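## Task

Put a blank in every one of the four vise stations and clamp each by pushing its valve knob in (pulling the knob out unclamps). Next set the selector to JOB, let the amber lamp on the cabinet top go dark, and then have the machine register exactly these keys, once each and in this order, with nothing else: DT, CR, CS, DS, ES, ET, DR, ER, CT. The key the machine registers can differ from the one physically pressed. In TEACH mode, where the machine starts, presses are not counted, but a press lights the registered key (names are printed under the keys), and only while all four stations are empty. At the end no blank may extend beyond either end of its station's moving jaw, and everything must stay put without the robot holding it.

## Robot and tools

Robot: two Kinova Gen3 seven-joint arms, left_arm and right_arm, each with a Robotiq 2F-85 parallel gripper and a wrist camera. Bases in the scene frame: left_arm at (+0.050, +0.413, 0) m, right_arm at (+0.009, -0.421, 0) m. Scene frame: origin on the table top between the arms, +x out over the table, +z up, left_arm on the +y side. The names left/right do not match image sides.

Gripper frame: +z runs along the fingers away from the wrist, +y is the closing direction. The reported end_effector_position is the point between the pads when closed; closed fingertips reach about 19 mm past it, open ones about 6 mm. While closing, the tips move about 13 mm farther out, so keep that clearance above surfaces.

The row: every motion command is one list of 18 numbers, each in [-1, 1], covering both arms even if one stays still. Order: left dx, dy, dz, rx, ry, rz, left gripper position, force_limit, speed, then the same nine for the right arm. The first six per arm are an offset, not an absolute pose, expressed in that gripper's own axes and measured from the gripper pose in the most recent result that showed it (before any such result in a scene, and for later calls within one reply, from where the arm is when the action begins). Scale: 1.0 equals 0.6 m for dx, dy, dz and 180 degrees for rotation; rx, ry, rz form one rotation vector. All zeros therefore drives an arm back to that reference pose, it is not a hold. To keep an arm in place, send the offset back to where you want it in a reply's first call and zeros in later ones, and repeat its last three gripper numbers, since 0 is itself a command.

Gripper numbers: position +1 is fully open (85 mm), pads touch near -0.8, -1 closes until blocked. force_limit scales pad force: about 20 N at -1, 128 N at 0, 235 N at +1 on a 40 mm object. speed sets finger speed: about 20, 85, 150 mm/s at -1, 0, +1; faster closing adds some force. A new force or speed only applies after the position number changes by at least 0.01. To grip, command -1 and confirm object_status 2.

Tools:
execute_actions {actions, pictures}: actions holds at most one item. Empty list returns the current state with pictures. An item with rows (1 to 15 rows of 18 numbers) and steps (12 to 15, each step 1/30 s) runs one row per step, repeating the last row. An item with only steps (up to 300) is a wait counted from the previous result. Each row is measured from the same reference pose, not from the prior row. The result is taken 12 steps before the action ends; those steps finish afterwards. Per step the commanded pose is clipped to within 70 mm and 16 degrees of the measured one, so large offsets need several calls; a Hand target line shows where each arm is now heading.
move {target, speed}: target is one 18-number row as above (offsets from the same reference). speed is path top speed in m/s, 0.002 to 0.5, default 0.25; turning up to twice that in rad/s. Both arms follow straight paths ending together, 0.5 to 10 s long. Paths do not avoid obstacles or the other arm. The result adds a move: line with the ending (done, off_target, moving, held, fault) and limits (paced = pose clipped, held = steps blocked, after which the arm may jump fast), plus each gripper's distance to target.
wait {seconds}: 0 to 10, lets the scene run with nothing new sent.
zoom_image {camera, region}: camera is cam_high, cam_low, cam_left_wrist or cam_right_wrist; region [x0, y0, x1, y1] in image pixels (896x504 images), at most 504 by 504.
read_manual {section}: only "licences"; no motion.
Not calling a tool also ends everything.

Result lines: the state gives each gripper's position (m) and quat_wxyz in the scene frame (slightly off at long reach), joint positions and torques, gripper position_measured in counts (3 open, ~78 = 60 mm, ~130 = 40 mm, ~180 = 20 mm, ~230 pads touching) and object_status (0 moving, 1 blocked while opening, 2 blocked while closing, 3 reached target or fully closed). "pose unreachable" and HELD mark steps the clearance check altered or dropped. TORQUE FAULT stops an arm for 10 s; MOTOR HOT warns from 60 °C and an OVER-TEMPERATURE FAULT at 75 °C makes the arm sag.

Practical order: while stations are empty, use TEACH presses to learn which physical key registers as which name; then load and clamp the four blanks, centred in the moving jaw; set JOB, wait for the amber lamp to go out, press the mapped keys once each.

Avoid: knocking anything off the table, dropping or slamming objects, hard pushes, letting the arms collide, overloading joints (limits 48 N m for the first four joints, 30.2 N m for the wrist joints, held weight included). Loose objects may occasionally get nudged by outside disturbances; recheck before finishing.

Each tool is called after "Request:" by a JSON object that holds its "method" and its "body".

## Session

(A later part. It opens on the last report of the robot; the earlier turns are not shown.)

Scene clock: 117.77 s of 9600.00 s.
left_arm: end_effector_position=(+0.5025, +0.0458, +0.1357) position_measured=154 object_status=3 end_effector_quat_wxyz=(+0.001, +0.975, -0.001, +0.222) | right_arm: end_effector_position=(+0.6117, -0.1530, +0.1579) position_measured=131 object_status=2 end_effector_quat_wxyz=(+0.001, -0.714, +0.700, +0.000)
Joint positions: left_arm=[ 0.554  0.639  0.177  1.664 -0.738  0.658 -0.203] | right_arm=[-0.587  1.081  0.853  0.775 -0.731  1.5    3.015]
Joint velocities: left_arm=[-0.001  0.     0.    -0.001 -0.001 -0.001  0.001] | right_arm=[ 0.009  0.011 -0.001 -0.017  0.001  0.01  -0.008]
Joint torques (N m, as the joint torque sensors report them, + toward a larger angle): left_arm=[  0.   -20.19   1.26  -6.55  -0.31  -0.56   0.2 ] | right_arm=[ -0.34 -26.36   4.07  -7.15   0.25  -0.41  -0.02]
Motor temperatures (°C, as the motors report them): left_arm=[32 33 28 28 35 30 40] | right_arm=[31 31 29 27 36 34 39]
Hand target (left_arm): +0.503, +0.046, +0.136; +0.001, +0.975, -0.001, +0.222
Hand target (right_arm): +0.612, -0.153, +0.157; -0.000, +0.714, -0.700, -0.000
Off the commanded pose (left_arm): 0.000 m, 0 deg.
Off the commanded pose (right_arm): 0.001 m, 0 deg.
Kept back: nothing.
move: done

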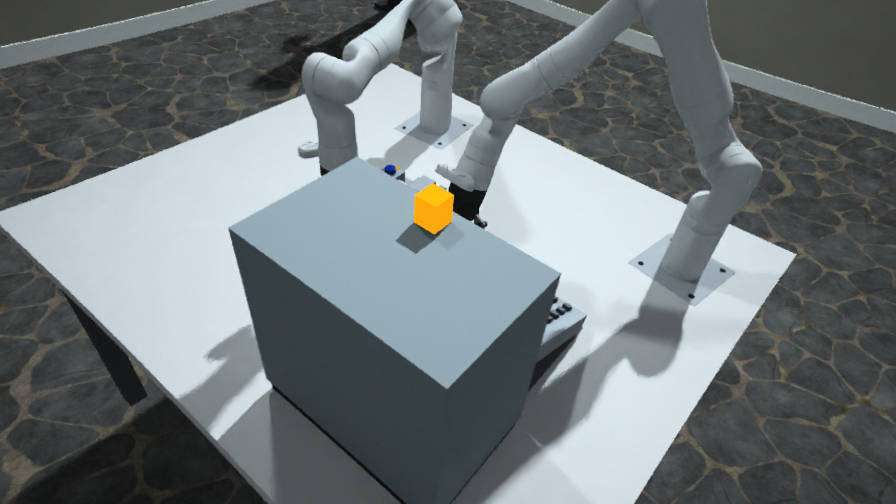

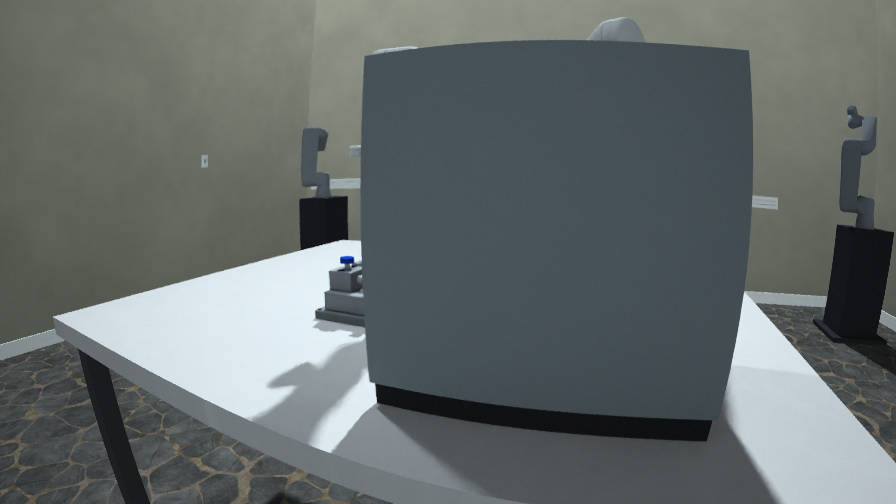

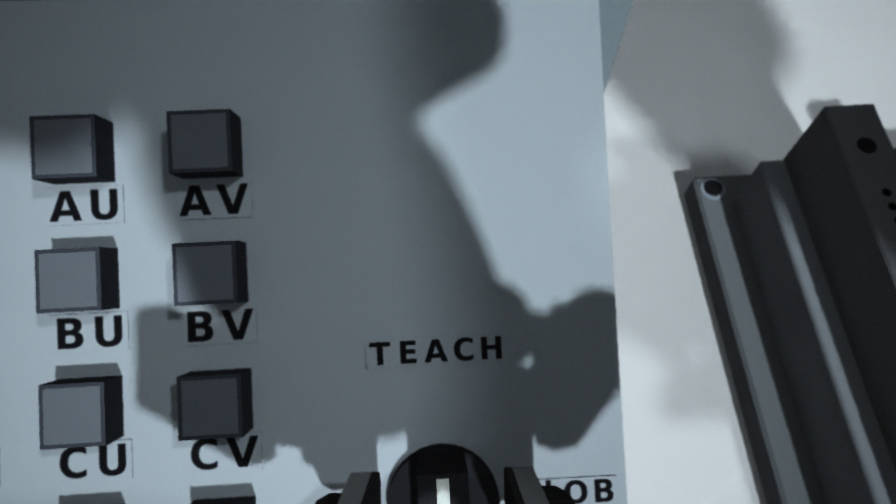

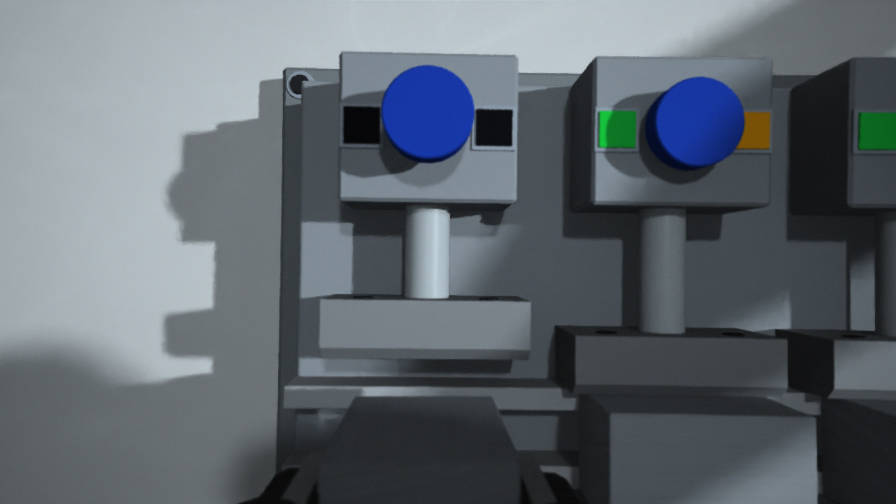

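Request:
{"method": "move", "body": {"target": [0,0,0,0,0,0,-0.2,0,1, 0,0,0.063,0,0,0,-1,-0.5,-0.5], "speed": 0.07}}

Request:
{"method": "move", "body": {"target": [0,0,0,0,0,0,-0.2,0,1, 0,0,0.010,0,0,0,-1,-0.5,-0.5], "speed": 0.015}}

Request:
{"method": "move", "body": {"target": [0,0,0,0,0,0,-1,-0.7,-0.5, 0,0,0,0,0,0,0.2,-0.5,0]}}

Request:
{"method": "move", "body": {"target": [0,0,0,0,0,0,-1,-0.7,-0.5, 0,0,-0.08,0,0,0,0.2,-0.5,0], "speed": 0.12}}

Request:
{"method": "move", "body": {"target": [0,0,0,0,0,0,-1,-0.7,-0.5, 0.174,0,0.043,0,0,0,-1,0,1], "speed": 0.15}}

Scene clock: 119.53 s of 9600.00 s.
left_arm: end_effector_position=(+0.5025, +0.0458, +0.1357) position_measured=154 object_status=3 end_effector_quat_wxyz=(+0.001, +0.975, -0.001, +0.222) | right_arm: end_effector_position=(+0.6118, -0.1531, +0.1202) position_measured=131 object_status=2 end_effector_quat_wxyz=(+0.001, -0.714, +0.700, +0.000)
Joint positions: left_arm=[ 0.554  0.639  0.177  1.664 -0.738  0.658 -0.203] | right_arm=[-0.602  1.114  0.842  0.841 -0.745  1.418  3.041]
Joint velocities: left_arm=[ 0.    -0.001 -0.    -0.     0.     0.    -0.   ] | right_arm=[ 0.     0.001  0.     0.002 -0.    -0.004  0.   ]
Joint torques (N m, as the joint torque sensors report them, + toward a larger angle): left_arm=[  0.18 -20.1    1.18  -6.46  -0.39  -0.53   0.22] | right_arm=[ -0.04 -26.45   4.48  -6.7    0.15  -0.11   0.14]
Motor temperatures (°C, as the motors report them): left_arm=[32 33 28 28 35 30 40] | right_arm=[31 31 29 27 36 34 39]
Hand target (left_arm): +0.503, +0.046, +0.136; +0.001, +0.975, -0.001, +0.222
Hand target (right_arm): +0.612, -0.153, +0.120; -0.001, +0.714, -0.700, -0.000
Off the commanded pose (left_arm): 0.000 m, 0 deg.
Off the commanded pose (right_arm): 0.000 m, 0 deg.
Kept back: nothing.
move: done

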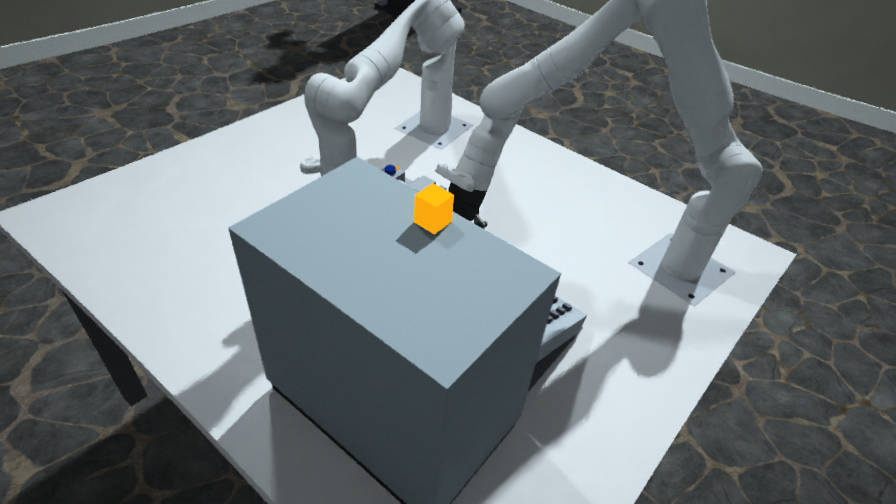

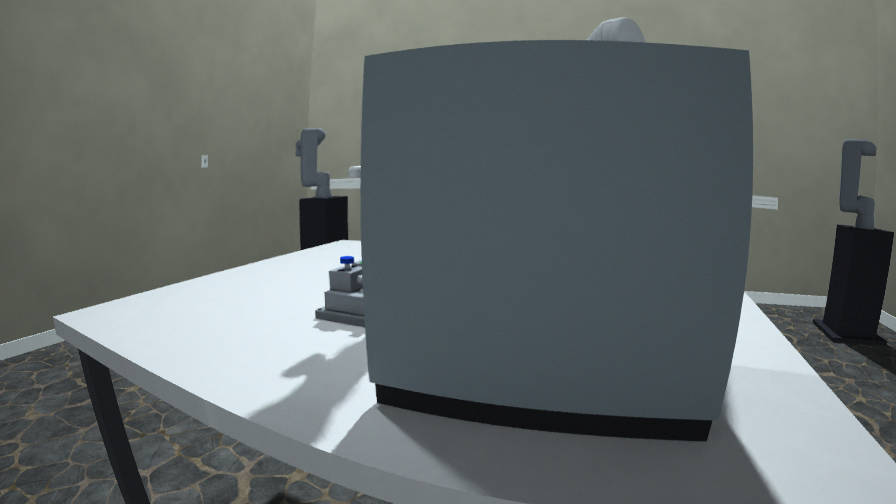

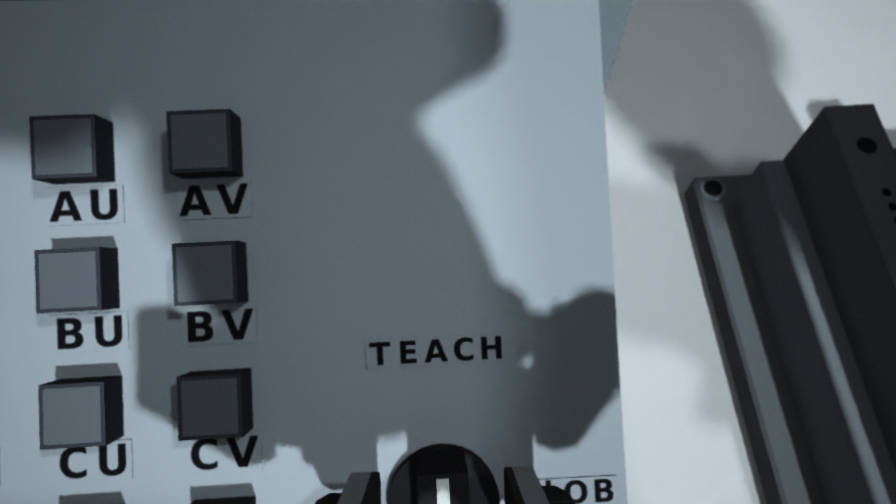

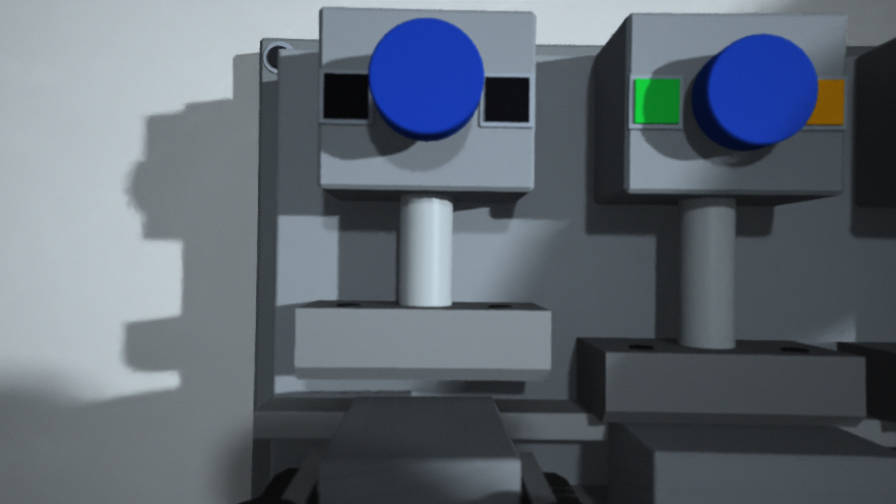

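Scene clock: 120.23 s of 9600.00 s.
left_arm: end_effector_position=(+0.5025, +0.0458, +0.1357) position_measured=154 object_status=3 end_effector_quat_wxyz=(+0.001, +0.975, -0.001, +0.222) | right_arm: end_effector_position=(+0.6118, -0.1532, +0.1156) position_measured=131 object_status=2 end_effector_quat_wxyz=(+0.001, -0.714, +0.700, +0.000)
Joint positions: left_arm=[ 0.554  0.639  0.177  1.664 -0.738  0.658 -0.203] | right_arm=[-0.603  1.118  0.84   0.849 -0.747  1.407  3.044]
Joint velocities: left_arm=[ 0.001 -0.001  0.    -0.    -0.    -0.     0.   ] | right_arm=[-0.001 -0.001  0.001  0.003 -0.001 -0.002  0.001]
Joint torques (N m, as the joint torque sensors report them, + toward a larger angle): left_arm=[  0.04 -20.23   1.28  -6.43  -0.36  -0.51   0.26] | right_arm=[ -0.34 -23.02   3.93  -6.17  -0.18  -0.78  -0.05]
Motor temperatures (°C, as the motors report them): left_arm=[32 33 28 28 35 30 40] | right_arm=[31 31 29 27 36 34 39]
Hand target (left_arm): +0.503, +0.046, +0.136; +0.001, +0.975, -0.001, +0.222
Hand target (right_arm): +0.612, -0.153, +0.114; -0.001, +0.714, -0.700, -0.000
Off the commanded pose (left_arm): 0.000 m, 0 deg.
Off the commanded pose (right_arm): 0.001 m, 0 deg.
Kept back: nothing.
move: done

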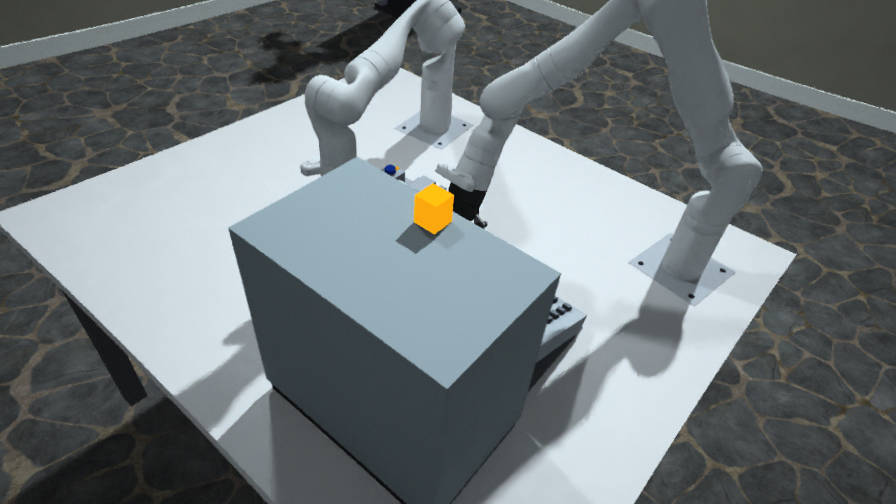

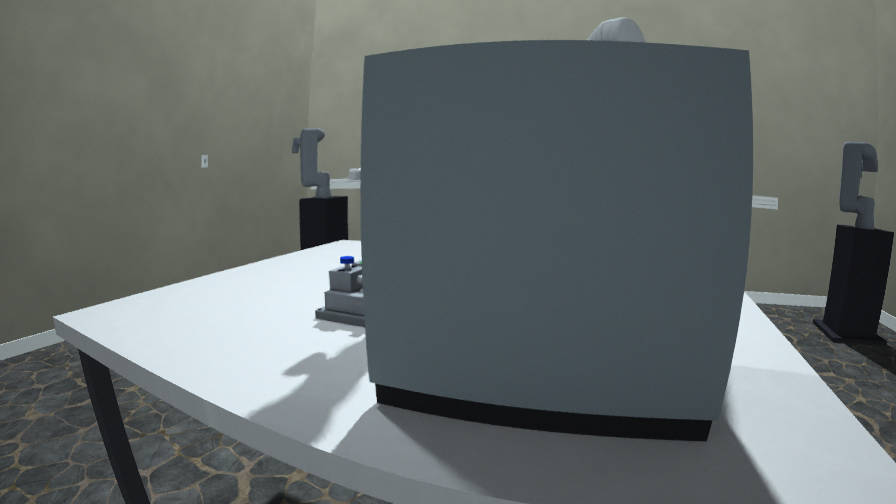

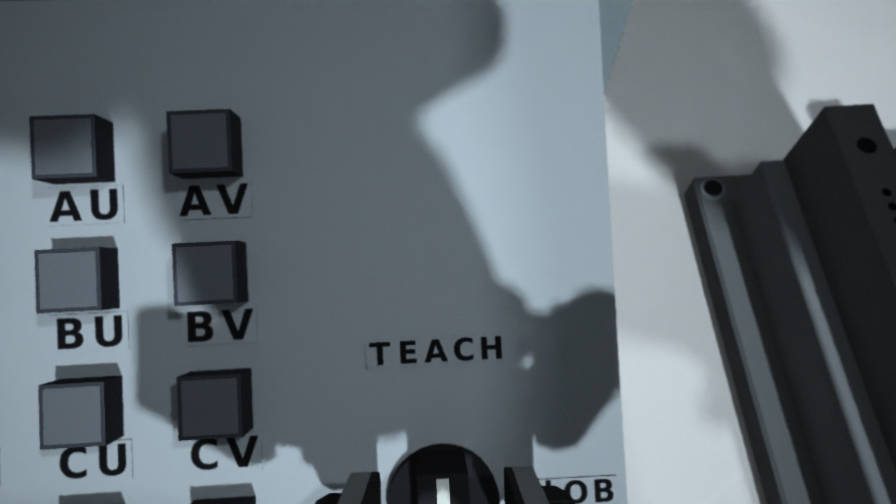

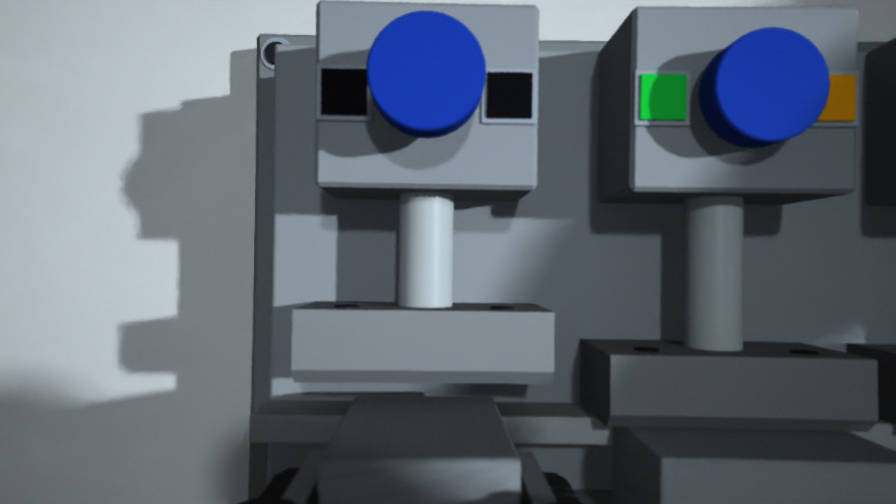

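Scene clock: 120.83 s of 9600.00 s.
left_arm: end_effector_position=(+0.5025, +0.0456, +0.1358) position_measured=202 object_status=0 end_effector_quat_wxyz=(+0.001, +0.975, -0.001, +0.222) | right_arm: end_effector_position=(+0.6118, -0.1532, +0.1156) position_measured=104 object_status=3 end_effector_quat_wxyz=(+0.001, -0.714, +0.700, +0.000)
Joint positions: left_arm=[ 0.554  0.639  0.177  1.664 -0.738  0.658 -0.202] | right_arm=[-0.603  1.118  0.84   0.849 -0.747  1.407  3.044]
Joint velocities: left_arm=[ 0.     0.     0.    -0.    -0.001  0.001 -0.   ] | right_arm=[ 0.    -0.     0.001  0.     0.     0.001  0.   ]
Joint torques (N m, as the joint torque sensors report them, + toward a larger angle): left_arm=[  0.03 -20.09   1.17  -6.36  -0.53  -0.38  -0.06] | right_arm=[ -0.15 -25.06   4.17  -6.05   0.11  -0.1   -0.1 ]
Motor temperatures (°C, as the motors report them): left_arm=[32 33 28 28 35 30 40] | right_arm=[31 31 29 27 36 34 39]
Hand target (left_arm): +0.503, +0.046, +0.136; +0.001, +0.975, -0.001, +0.222
Hand target (right_arm): +0.612, -0.153, +0.116; -0.001, +0.714, -0.700, -0.000
Off the commanded pose (left_arm): 0.000 m, 0 deg.
Off the commanded pose (right_arm): 0.000 m, 0 deg.
Kept back: nothing.
move: done

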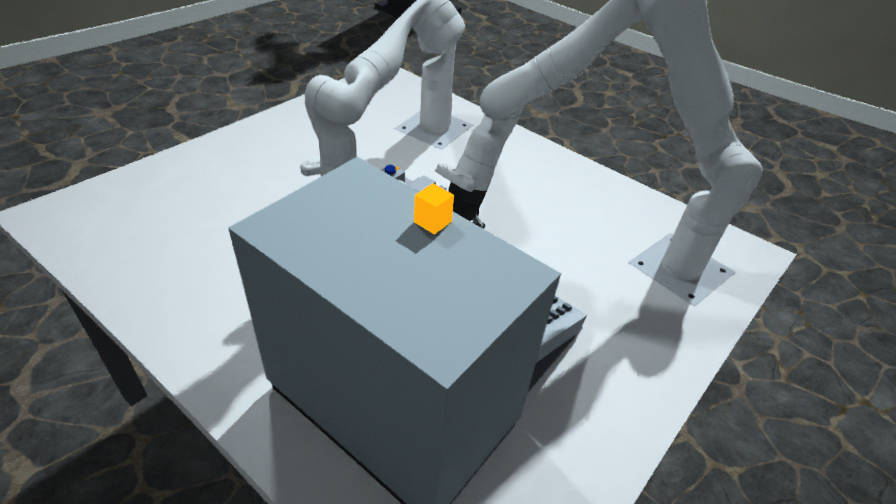

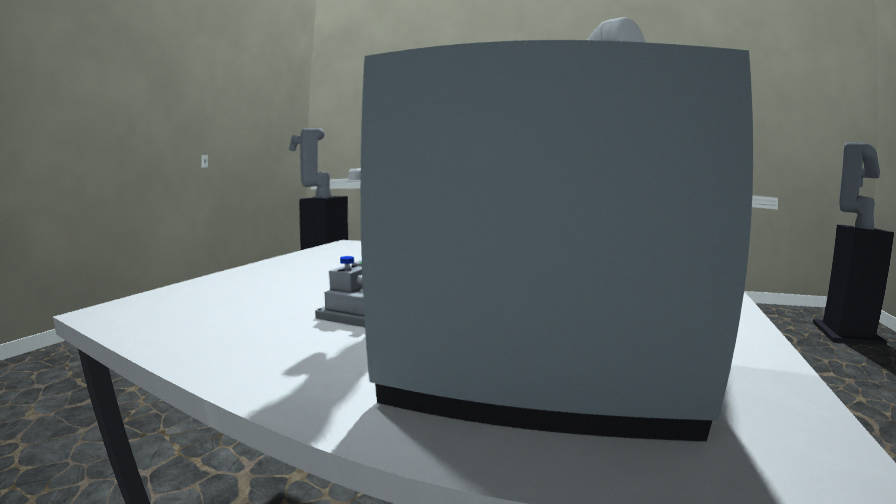

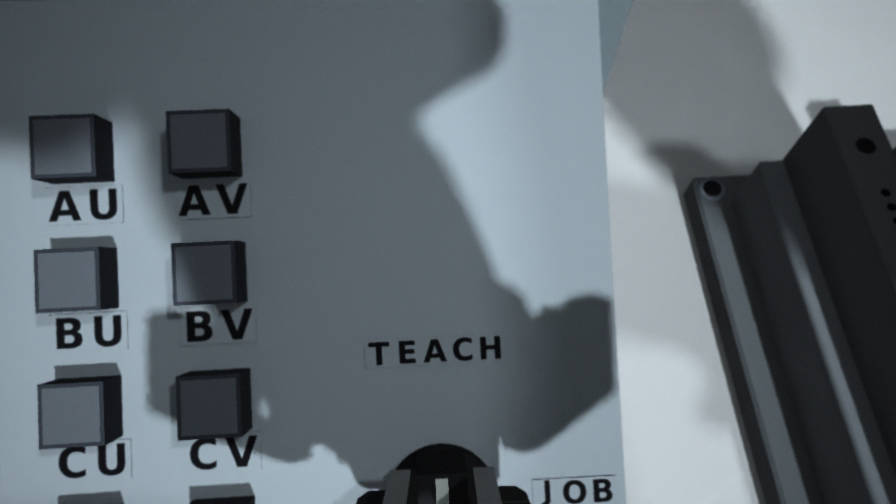

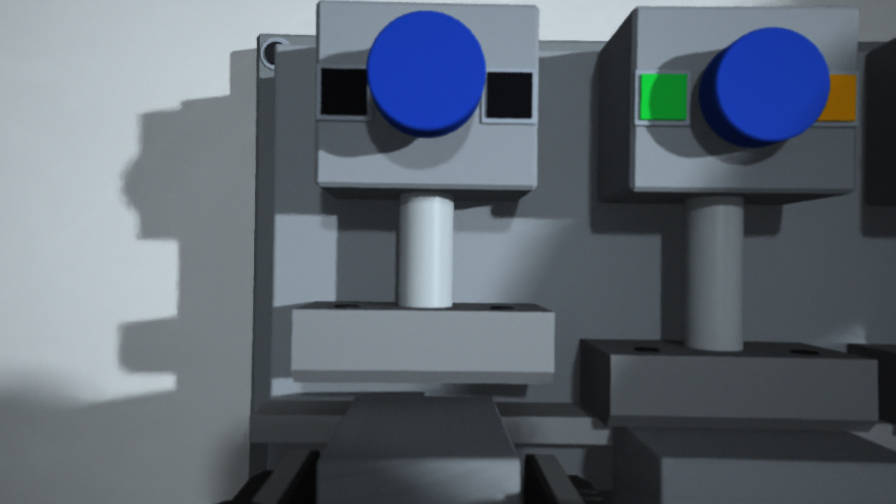

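Scene clock: 121.67 s of 9600.00 s.
left_arm: end_effector_position=(+0.5025, +0.0455, +0.1358) position_measured=202 object_status=2 end_effector_quat_wxyz=(+0.002, +0.975, -0.000, +0.222) | right_arm: end_effector_position=(+0.6117, -0.1530, +0.1636) position_measured=104 object_status=3 end_effector_quat_wxyz=(+0.001, -0.714, +0.700, +0.000)
Joint positions: left_arm=[ 0.554  0.639  0.177  1.663 -0.737  0.658 -0.202] | right_arm=[-0.585  1.076  0.855  0.765 -0.729  1.511  3.011]
Joint velocities: left_arm=[-0.001 -0.    -0.     0.    -0.001  0.     0.   ] | right_arm=[ 0.    -0.     0.001 -0.005  0.001  0.004 -0.002]
Joint torques (N m, as the joint torque sensors report them, + toward a larger angle): left_arm=[  0.17 -20.18   1.31  -6.45  -0.56  -0.53   0.01] | right_arm=[ -0.09 -24.8    3.58  -6.57   0.06  -0.19  -0.05]
Motor temperatures (°C, as the motors report them): left_arm=[32 33 28 28 35 30 40] | right_arm=[31 31 29 27 36 34 39]
Hand target (left_arm): +0.502, +0.046, +0.136; +0.001, +0.975, -0.001, +0.222
Hand target (right_arm): +0.612, -0.153, +0.164; -0.001, +0.714, -0.700, -0.000
Off the commanded pose (left_arm): 0.000 m, 0 deg.
Off the commanded pose (right_arm): 0.000 m, 0 deg.
Kept back: nothing.
move: done

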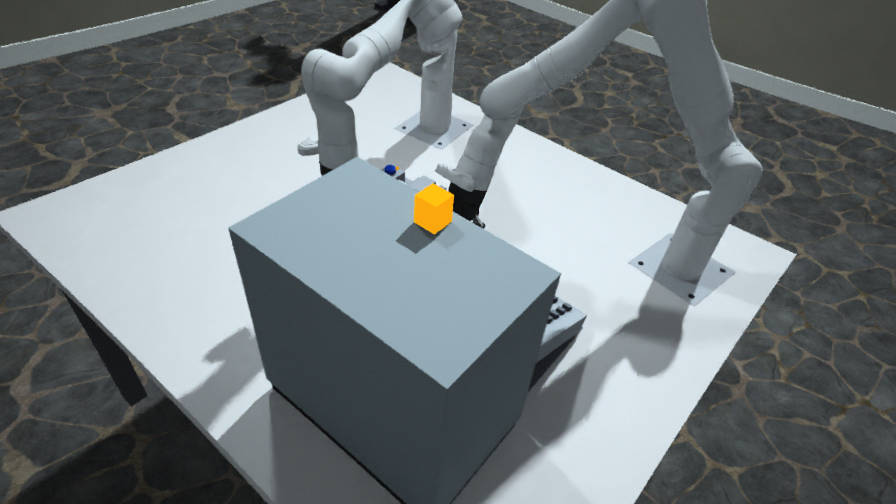

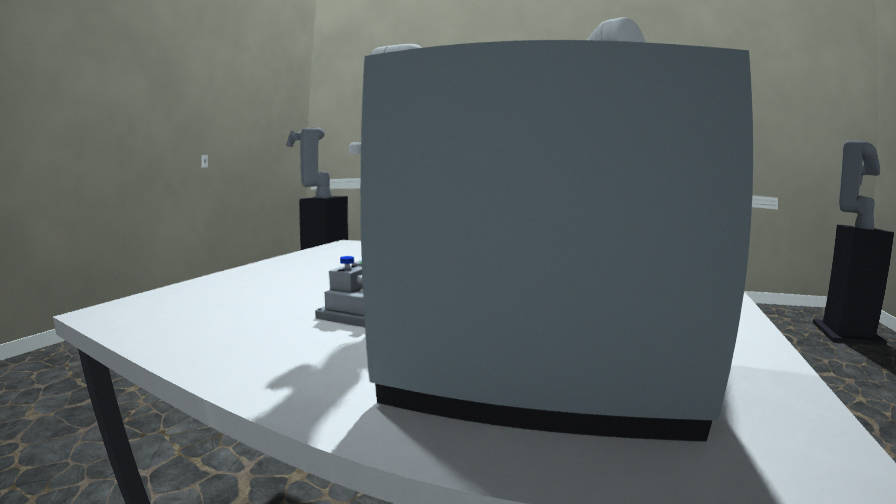

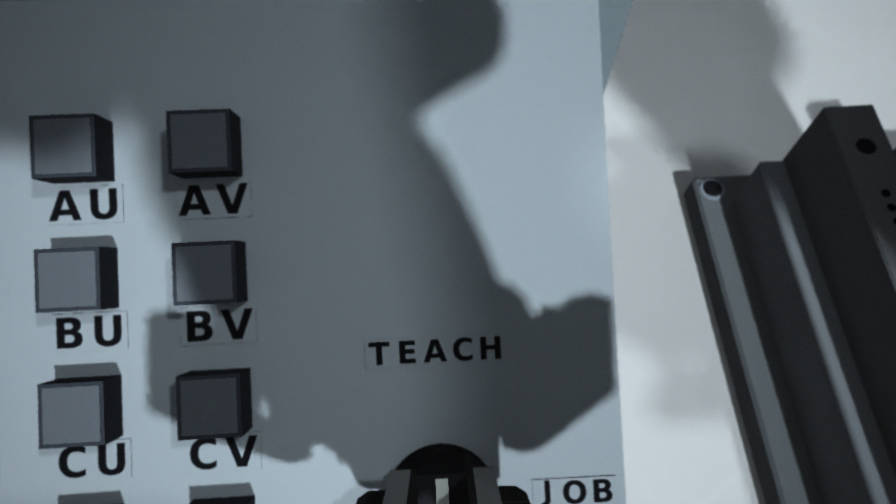

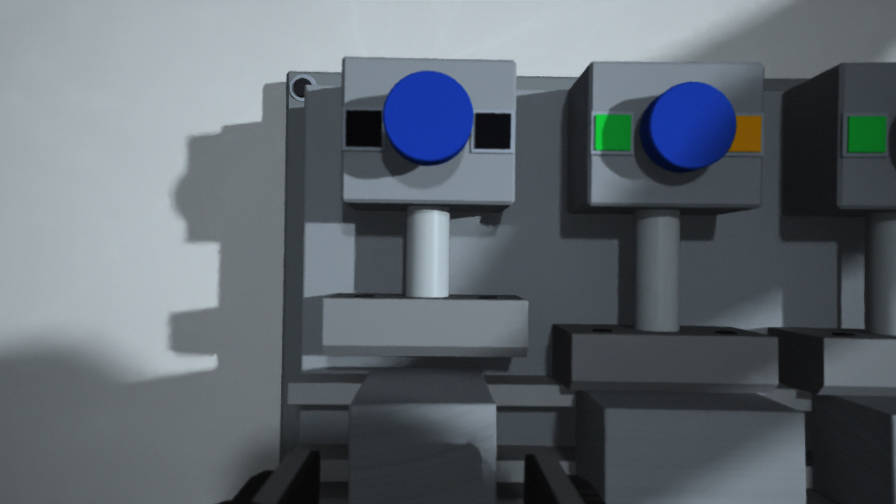

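Scene clock: 122.80 s of 9600.00 s.
left_arm: end_effector_position=(+0.5025, +0.0455, +0.1358) position_measured=202 object_status=2 end_effector_quat_wxyz=(+0.002, +0.975, +0.000, +0.221) | right_arm: end_effector_position=(+0.6143, -0.2573, +0.1378) position_measured=232 object_status=3 end_effector_quat_wxyz=(+0.001, -0.714, +0.700, -0.000)
Joint positions: left_arm=[ 0.554  0.639  0.177  1.663 -0.737  0.658 -0.201] | right_arm=[-0.509  1.021  0.853  1.018 -0.717  1.364  3.25 ]
Joint velocities: left_arm=[-0.     0.    -0.     0.001  0.001  0.    -0.001] | right_arm=[ 0.002 -0.004 -0.     0.004 -0.001 -0.003  0.005]
Joint torques (N m, as the joint torque sensors report them, + toward a larger angle): left_arm=[ -0.08 -20.23   1.25  -6.49  -0.48  -0.53   0.  ] | right_arm=[ -0.35 -23.23   4.39  -6.37   0.14  -0.29  -0.15]
Motor temperatures (°C, as the motors report them): left_arm=[32 33 28 28 35 30 40] | right_arm=[31 31 29 27 36 34 39]
Hand target (left_arm): +0.502, +0.046, +0.136; +0.002, +0.975, -0.000, +0.222
Hand target (right_arm): +0.614, -0.257, +0.138; -0.002, +0.714, -0.700, +0.000
Off the commanded pose (left_arm): 0.000 m, 0 deg.
Off the commanded pose (right_arm): 0.001 m, 0 deg.
Kept back: nothing.
move: done

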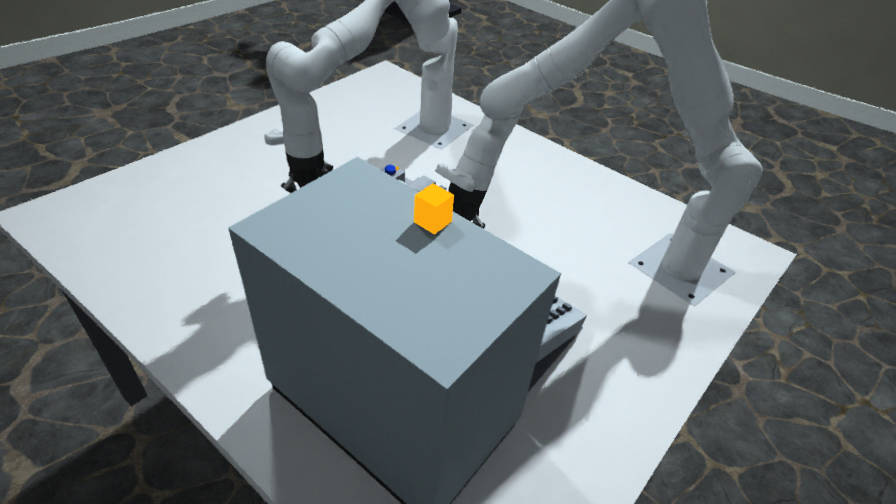

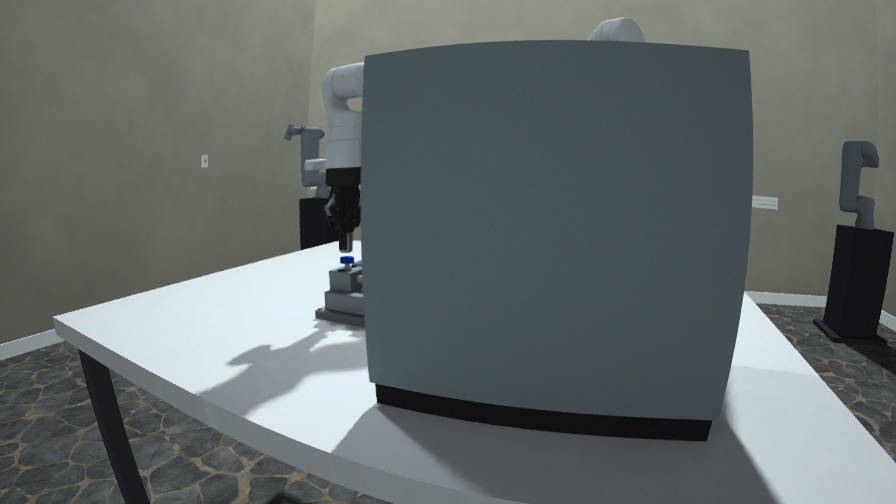

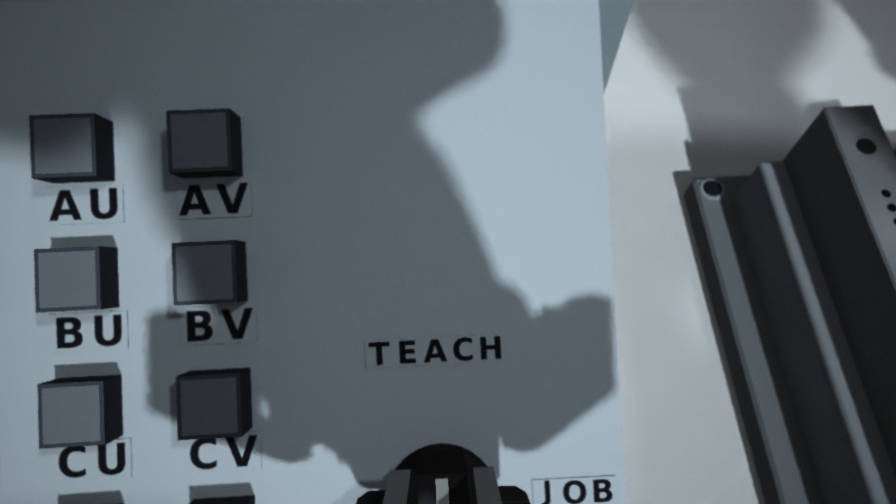

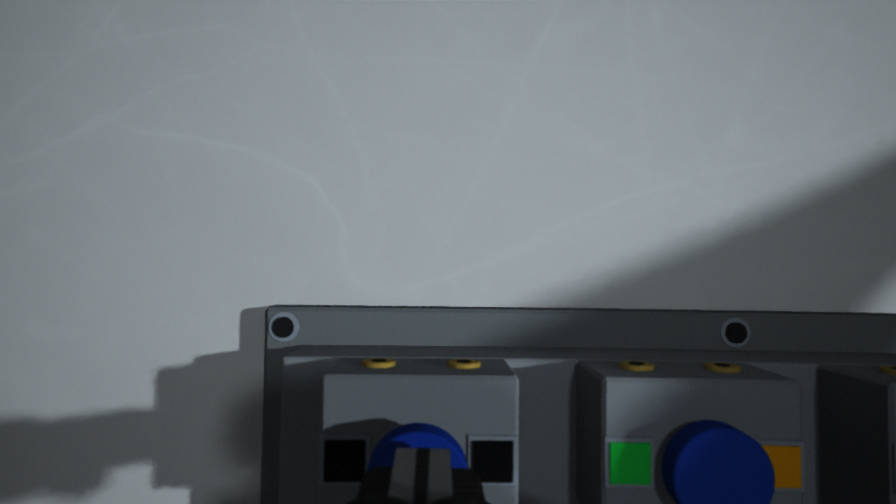

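Request:
{"method": "move", "body": {"target": [0,0,0,0,0,0,-0.52,-0.7,-0.5, 0,0,0.034,0,0,0,-1,0,1], "speed": 0.03}}

Request:
{"method": "move", "body": {"target": [0,0,0,0,0,0,-0.52,-0.7,-0.5, 0,0.05,-0.12,0,0,0,-1,0,1], "speed": 0.12}}

Scene clock: 124.47 s of 9600.00 s.
left_arm: end_effector_position=(+0.5025, +0.0455, +0.1358) position_measured=195 object_status=3 end_effector_quat_wxyz=(+0.002, +0.975, +0.000, +0.221) | right_arm: end_effector_position=(+0.6144, -0.2574, +0.1211) position_measured=232 object_status=3 end_effector_quat_wxyz=(+0.003, -0.714, +0.700, -0.000)
Joint positions: left_arm=[ 0.554  0.639  0.177  1.663 -0.737  0.658 -0.201] | right_arm=[-0.512  1.036  0.845  1.045 -0.729  1.326  3.263]
Joint velocities: left_arm=[-0.001 -0.     0.     0.    -0.     0.001  0.   ] | right_arm=[-0.     0.002  0.001  0.001 -0.002 -0.002  0.001]
Joint torques (N m, as the joint torque sensors report them, + toward a larger angle): left_arm=[ -0.03 -20.2    1.25  -6.5   -0.35  -0.6    0.2 ] | right_arm=[ -0.11 -19.09   3.32  -5.88  -0.44  -1.57   0.04]
Motor temperatures (°C, as the motors report them): left_arm=[32 33 28 28 35 30 40] | right_arm=[31 31 29 27 36 34 39]
Hand target (left_arm): +0.502, +0.046, +0.136; +0.002, +0.975, +0.000, +0.221
Hand target (right_arm): +0.614, -0.257, +0.117; -0.001, +0.714, -0.700, +0.000
Off the commanded pose (left_arm): 0.000 m, 0 deg.
Off the commanded pose (right_arm): 0.004 m, 0 deg.
Kept back: nothing.
move: off_target (right_arm)

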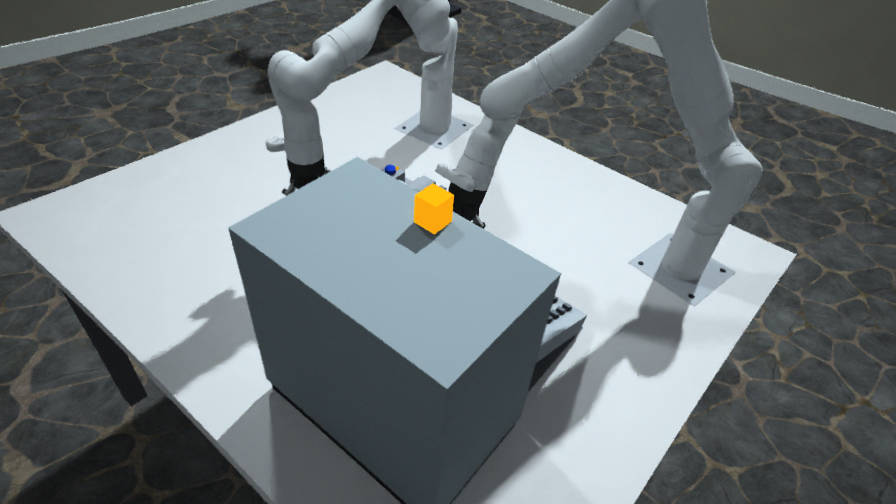

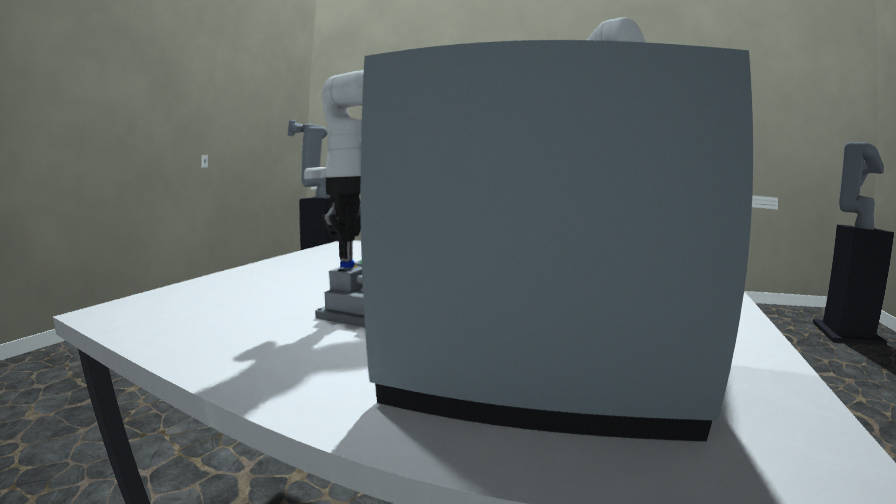

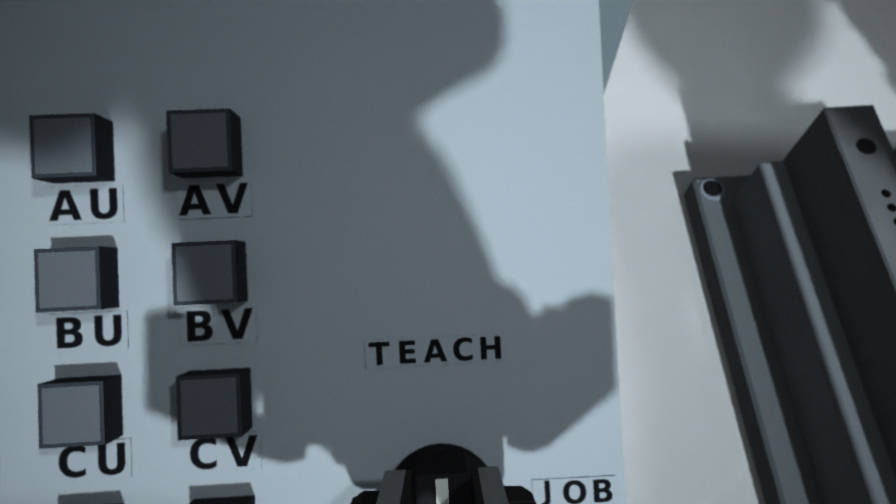

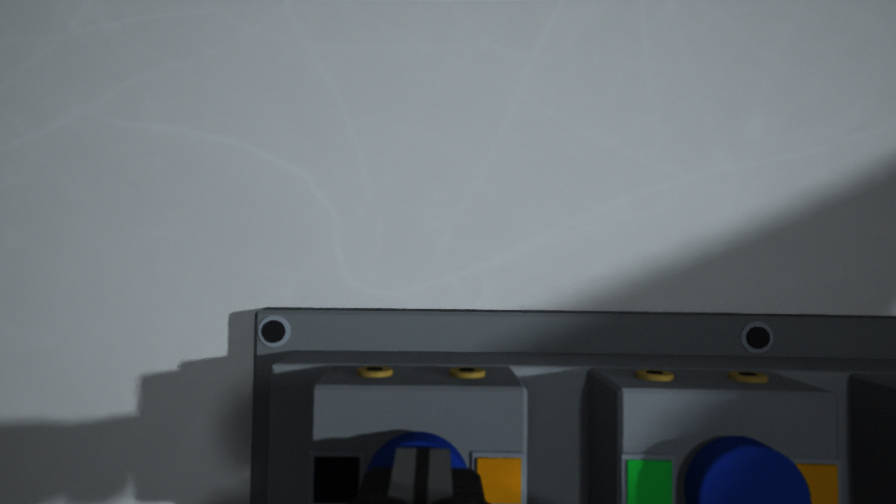

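Scene clock: 125.53 s of 9600.00 s.
left_arm: end_effector_position=(+0.5025, +0.0455, +0.1358) position_measured=195 object_status=3 end_effector_quat_wxyz=(+0.002, +0.975, +0.000, +0.221) | right_arm: end_effector_position=(+0.5842, -0.2582, +0.1928) position_measured=232 object_status=3 end_effector_quat_wxyz=(+0.003, -0.714, +0.700, -0.000)
Joint positions: left_arm=[ 0.554  0.639  0.177  1.663 -0.737  0.658 -0.201] | right_arm=[-0.566  0.907  0.891  1.088 -0.672  1.414  3.25 ]
Joint velocities: left_arm=[ 0.001 -0.001 -0.     0.     0.     0.001  0.   ] | right_arm=[-0.001 -0.005  0.001 -0.     0.001  0.002 -0.001]
Joint torques (N m, as the joint torque sensors report them, + toward a larger angle): left_arm=[ -0.09 -20.16   1.17  -6.51  -0.38  -0.45   0.23] | right_arm=[ -0.14 -21.89   4.52  -6.75  -0.03  -0.13  -0.03]
Motor temperatures (°C, as the motors report them): left_arm=[32 33 28 28 35 30 40] | right_arm=[31 31 29 27 36 34 39]
Hand target (left_arm): +0.502, +0.046, +0.136; +0.002, +0.975, +0.000, +0.221
Hand target (right_arm): +0.584, -0.258, +0.193; -0.003, +0.714, -0.700, +0.000
Off the commanded pose (left_arm): 0.000 m, 0 deg.
Off the commanded pose (right_arm): 0.000 m, 0 deg.
Kept back: nothing.
move: done

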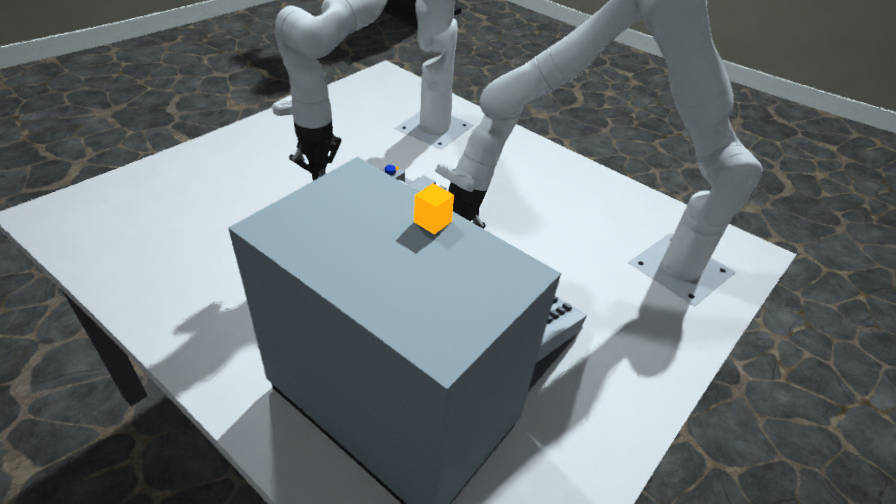

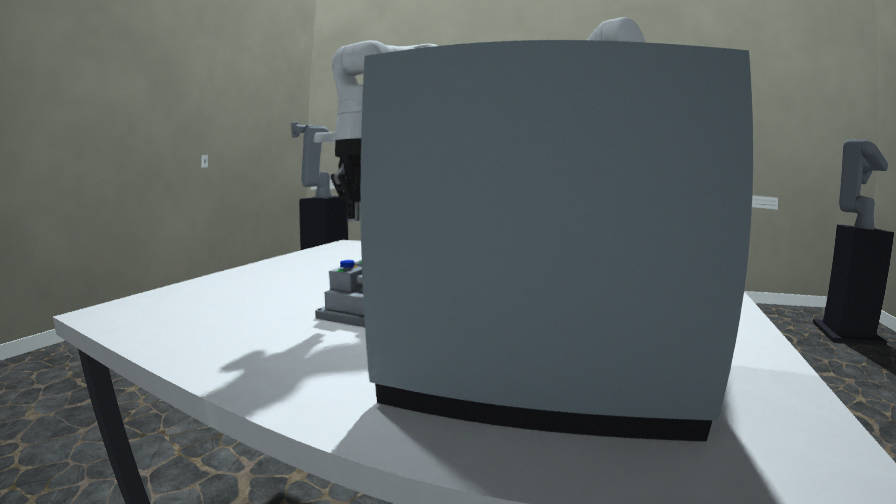

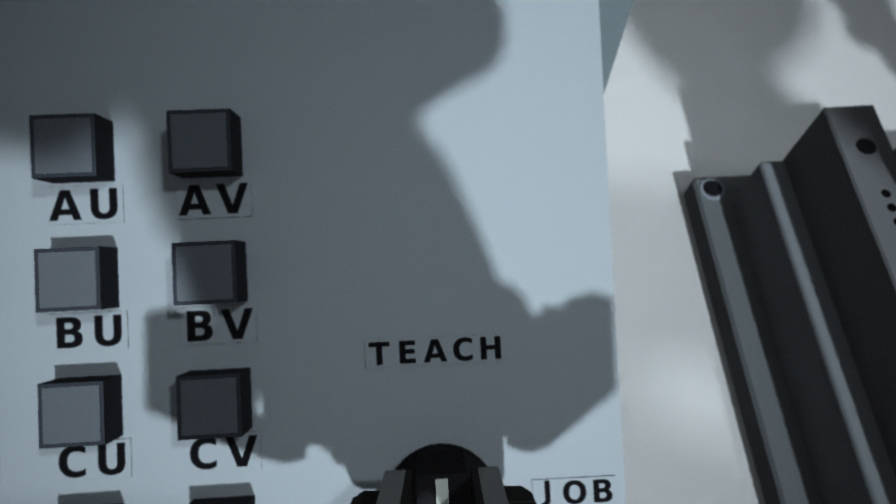

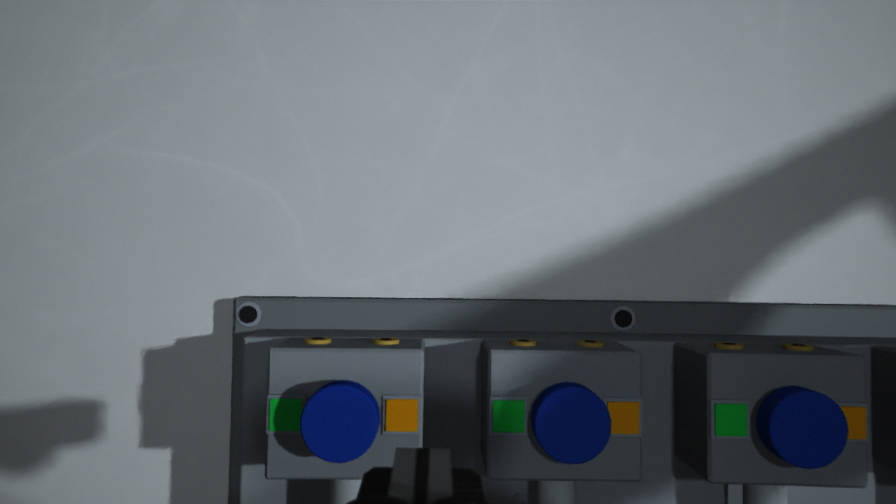

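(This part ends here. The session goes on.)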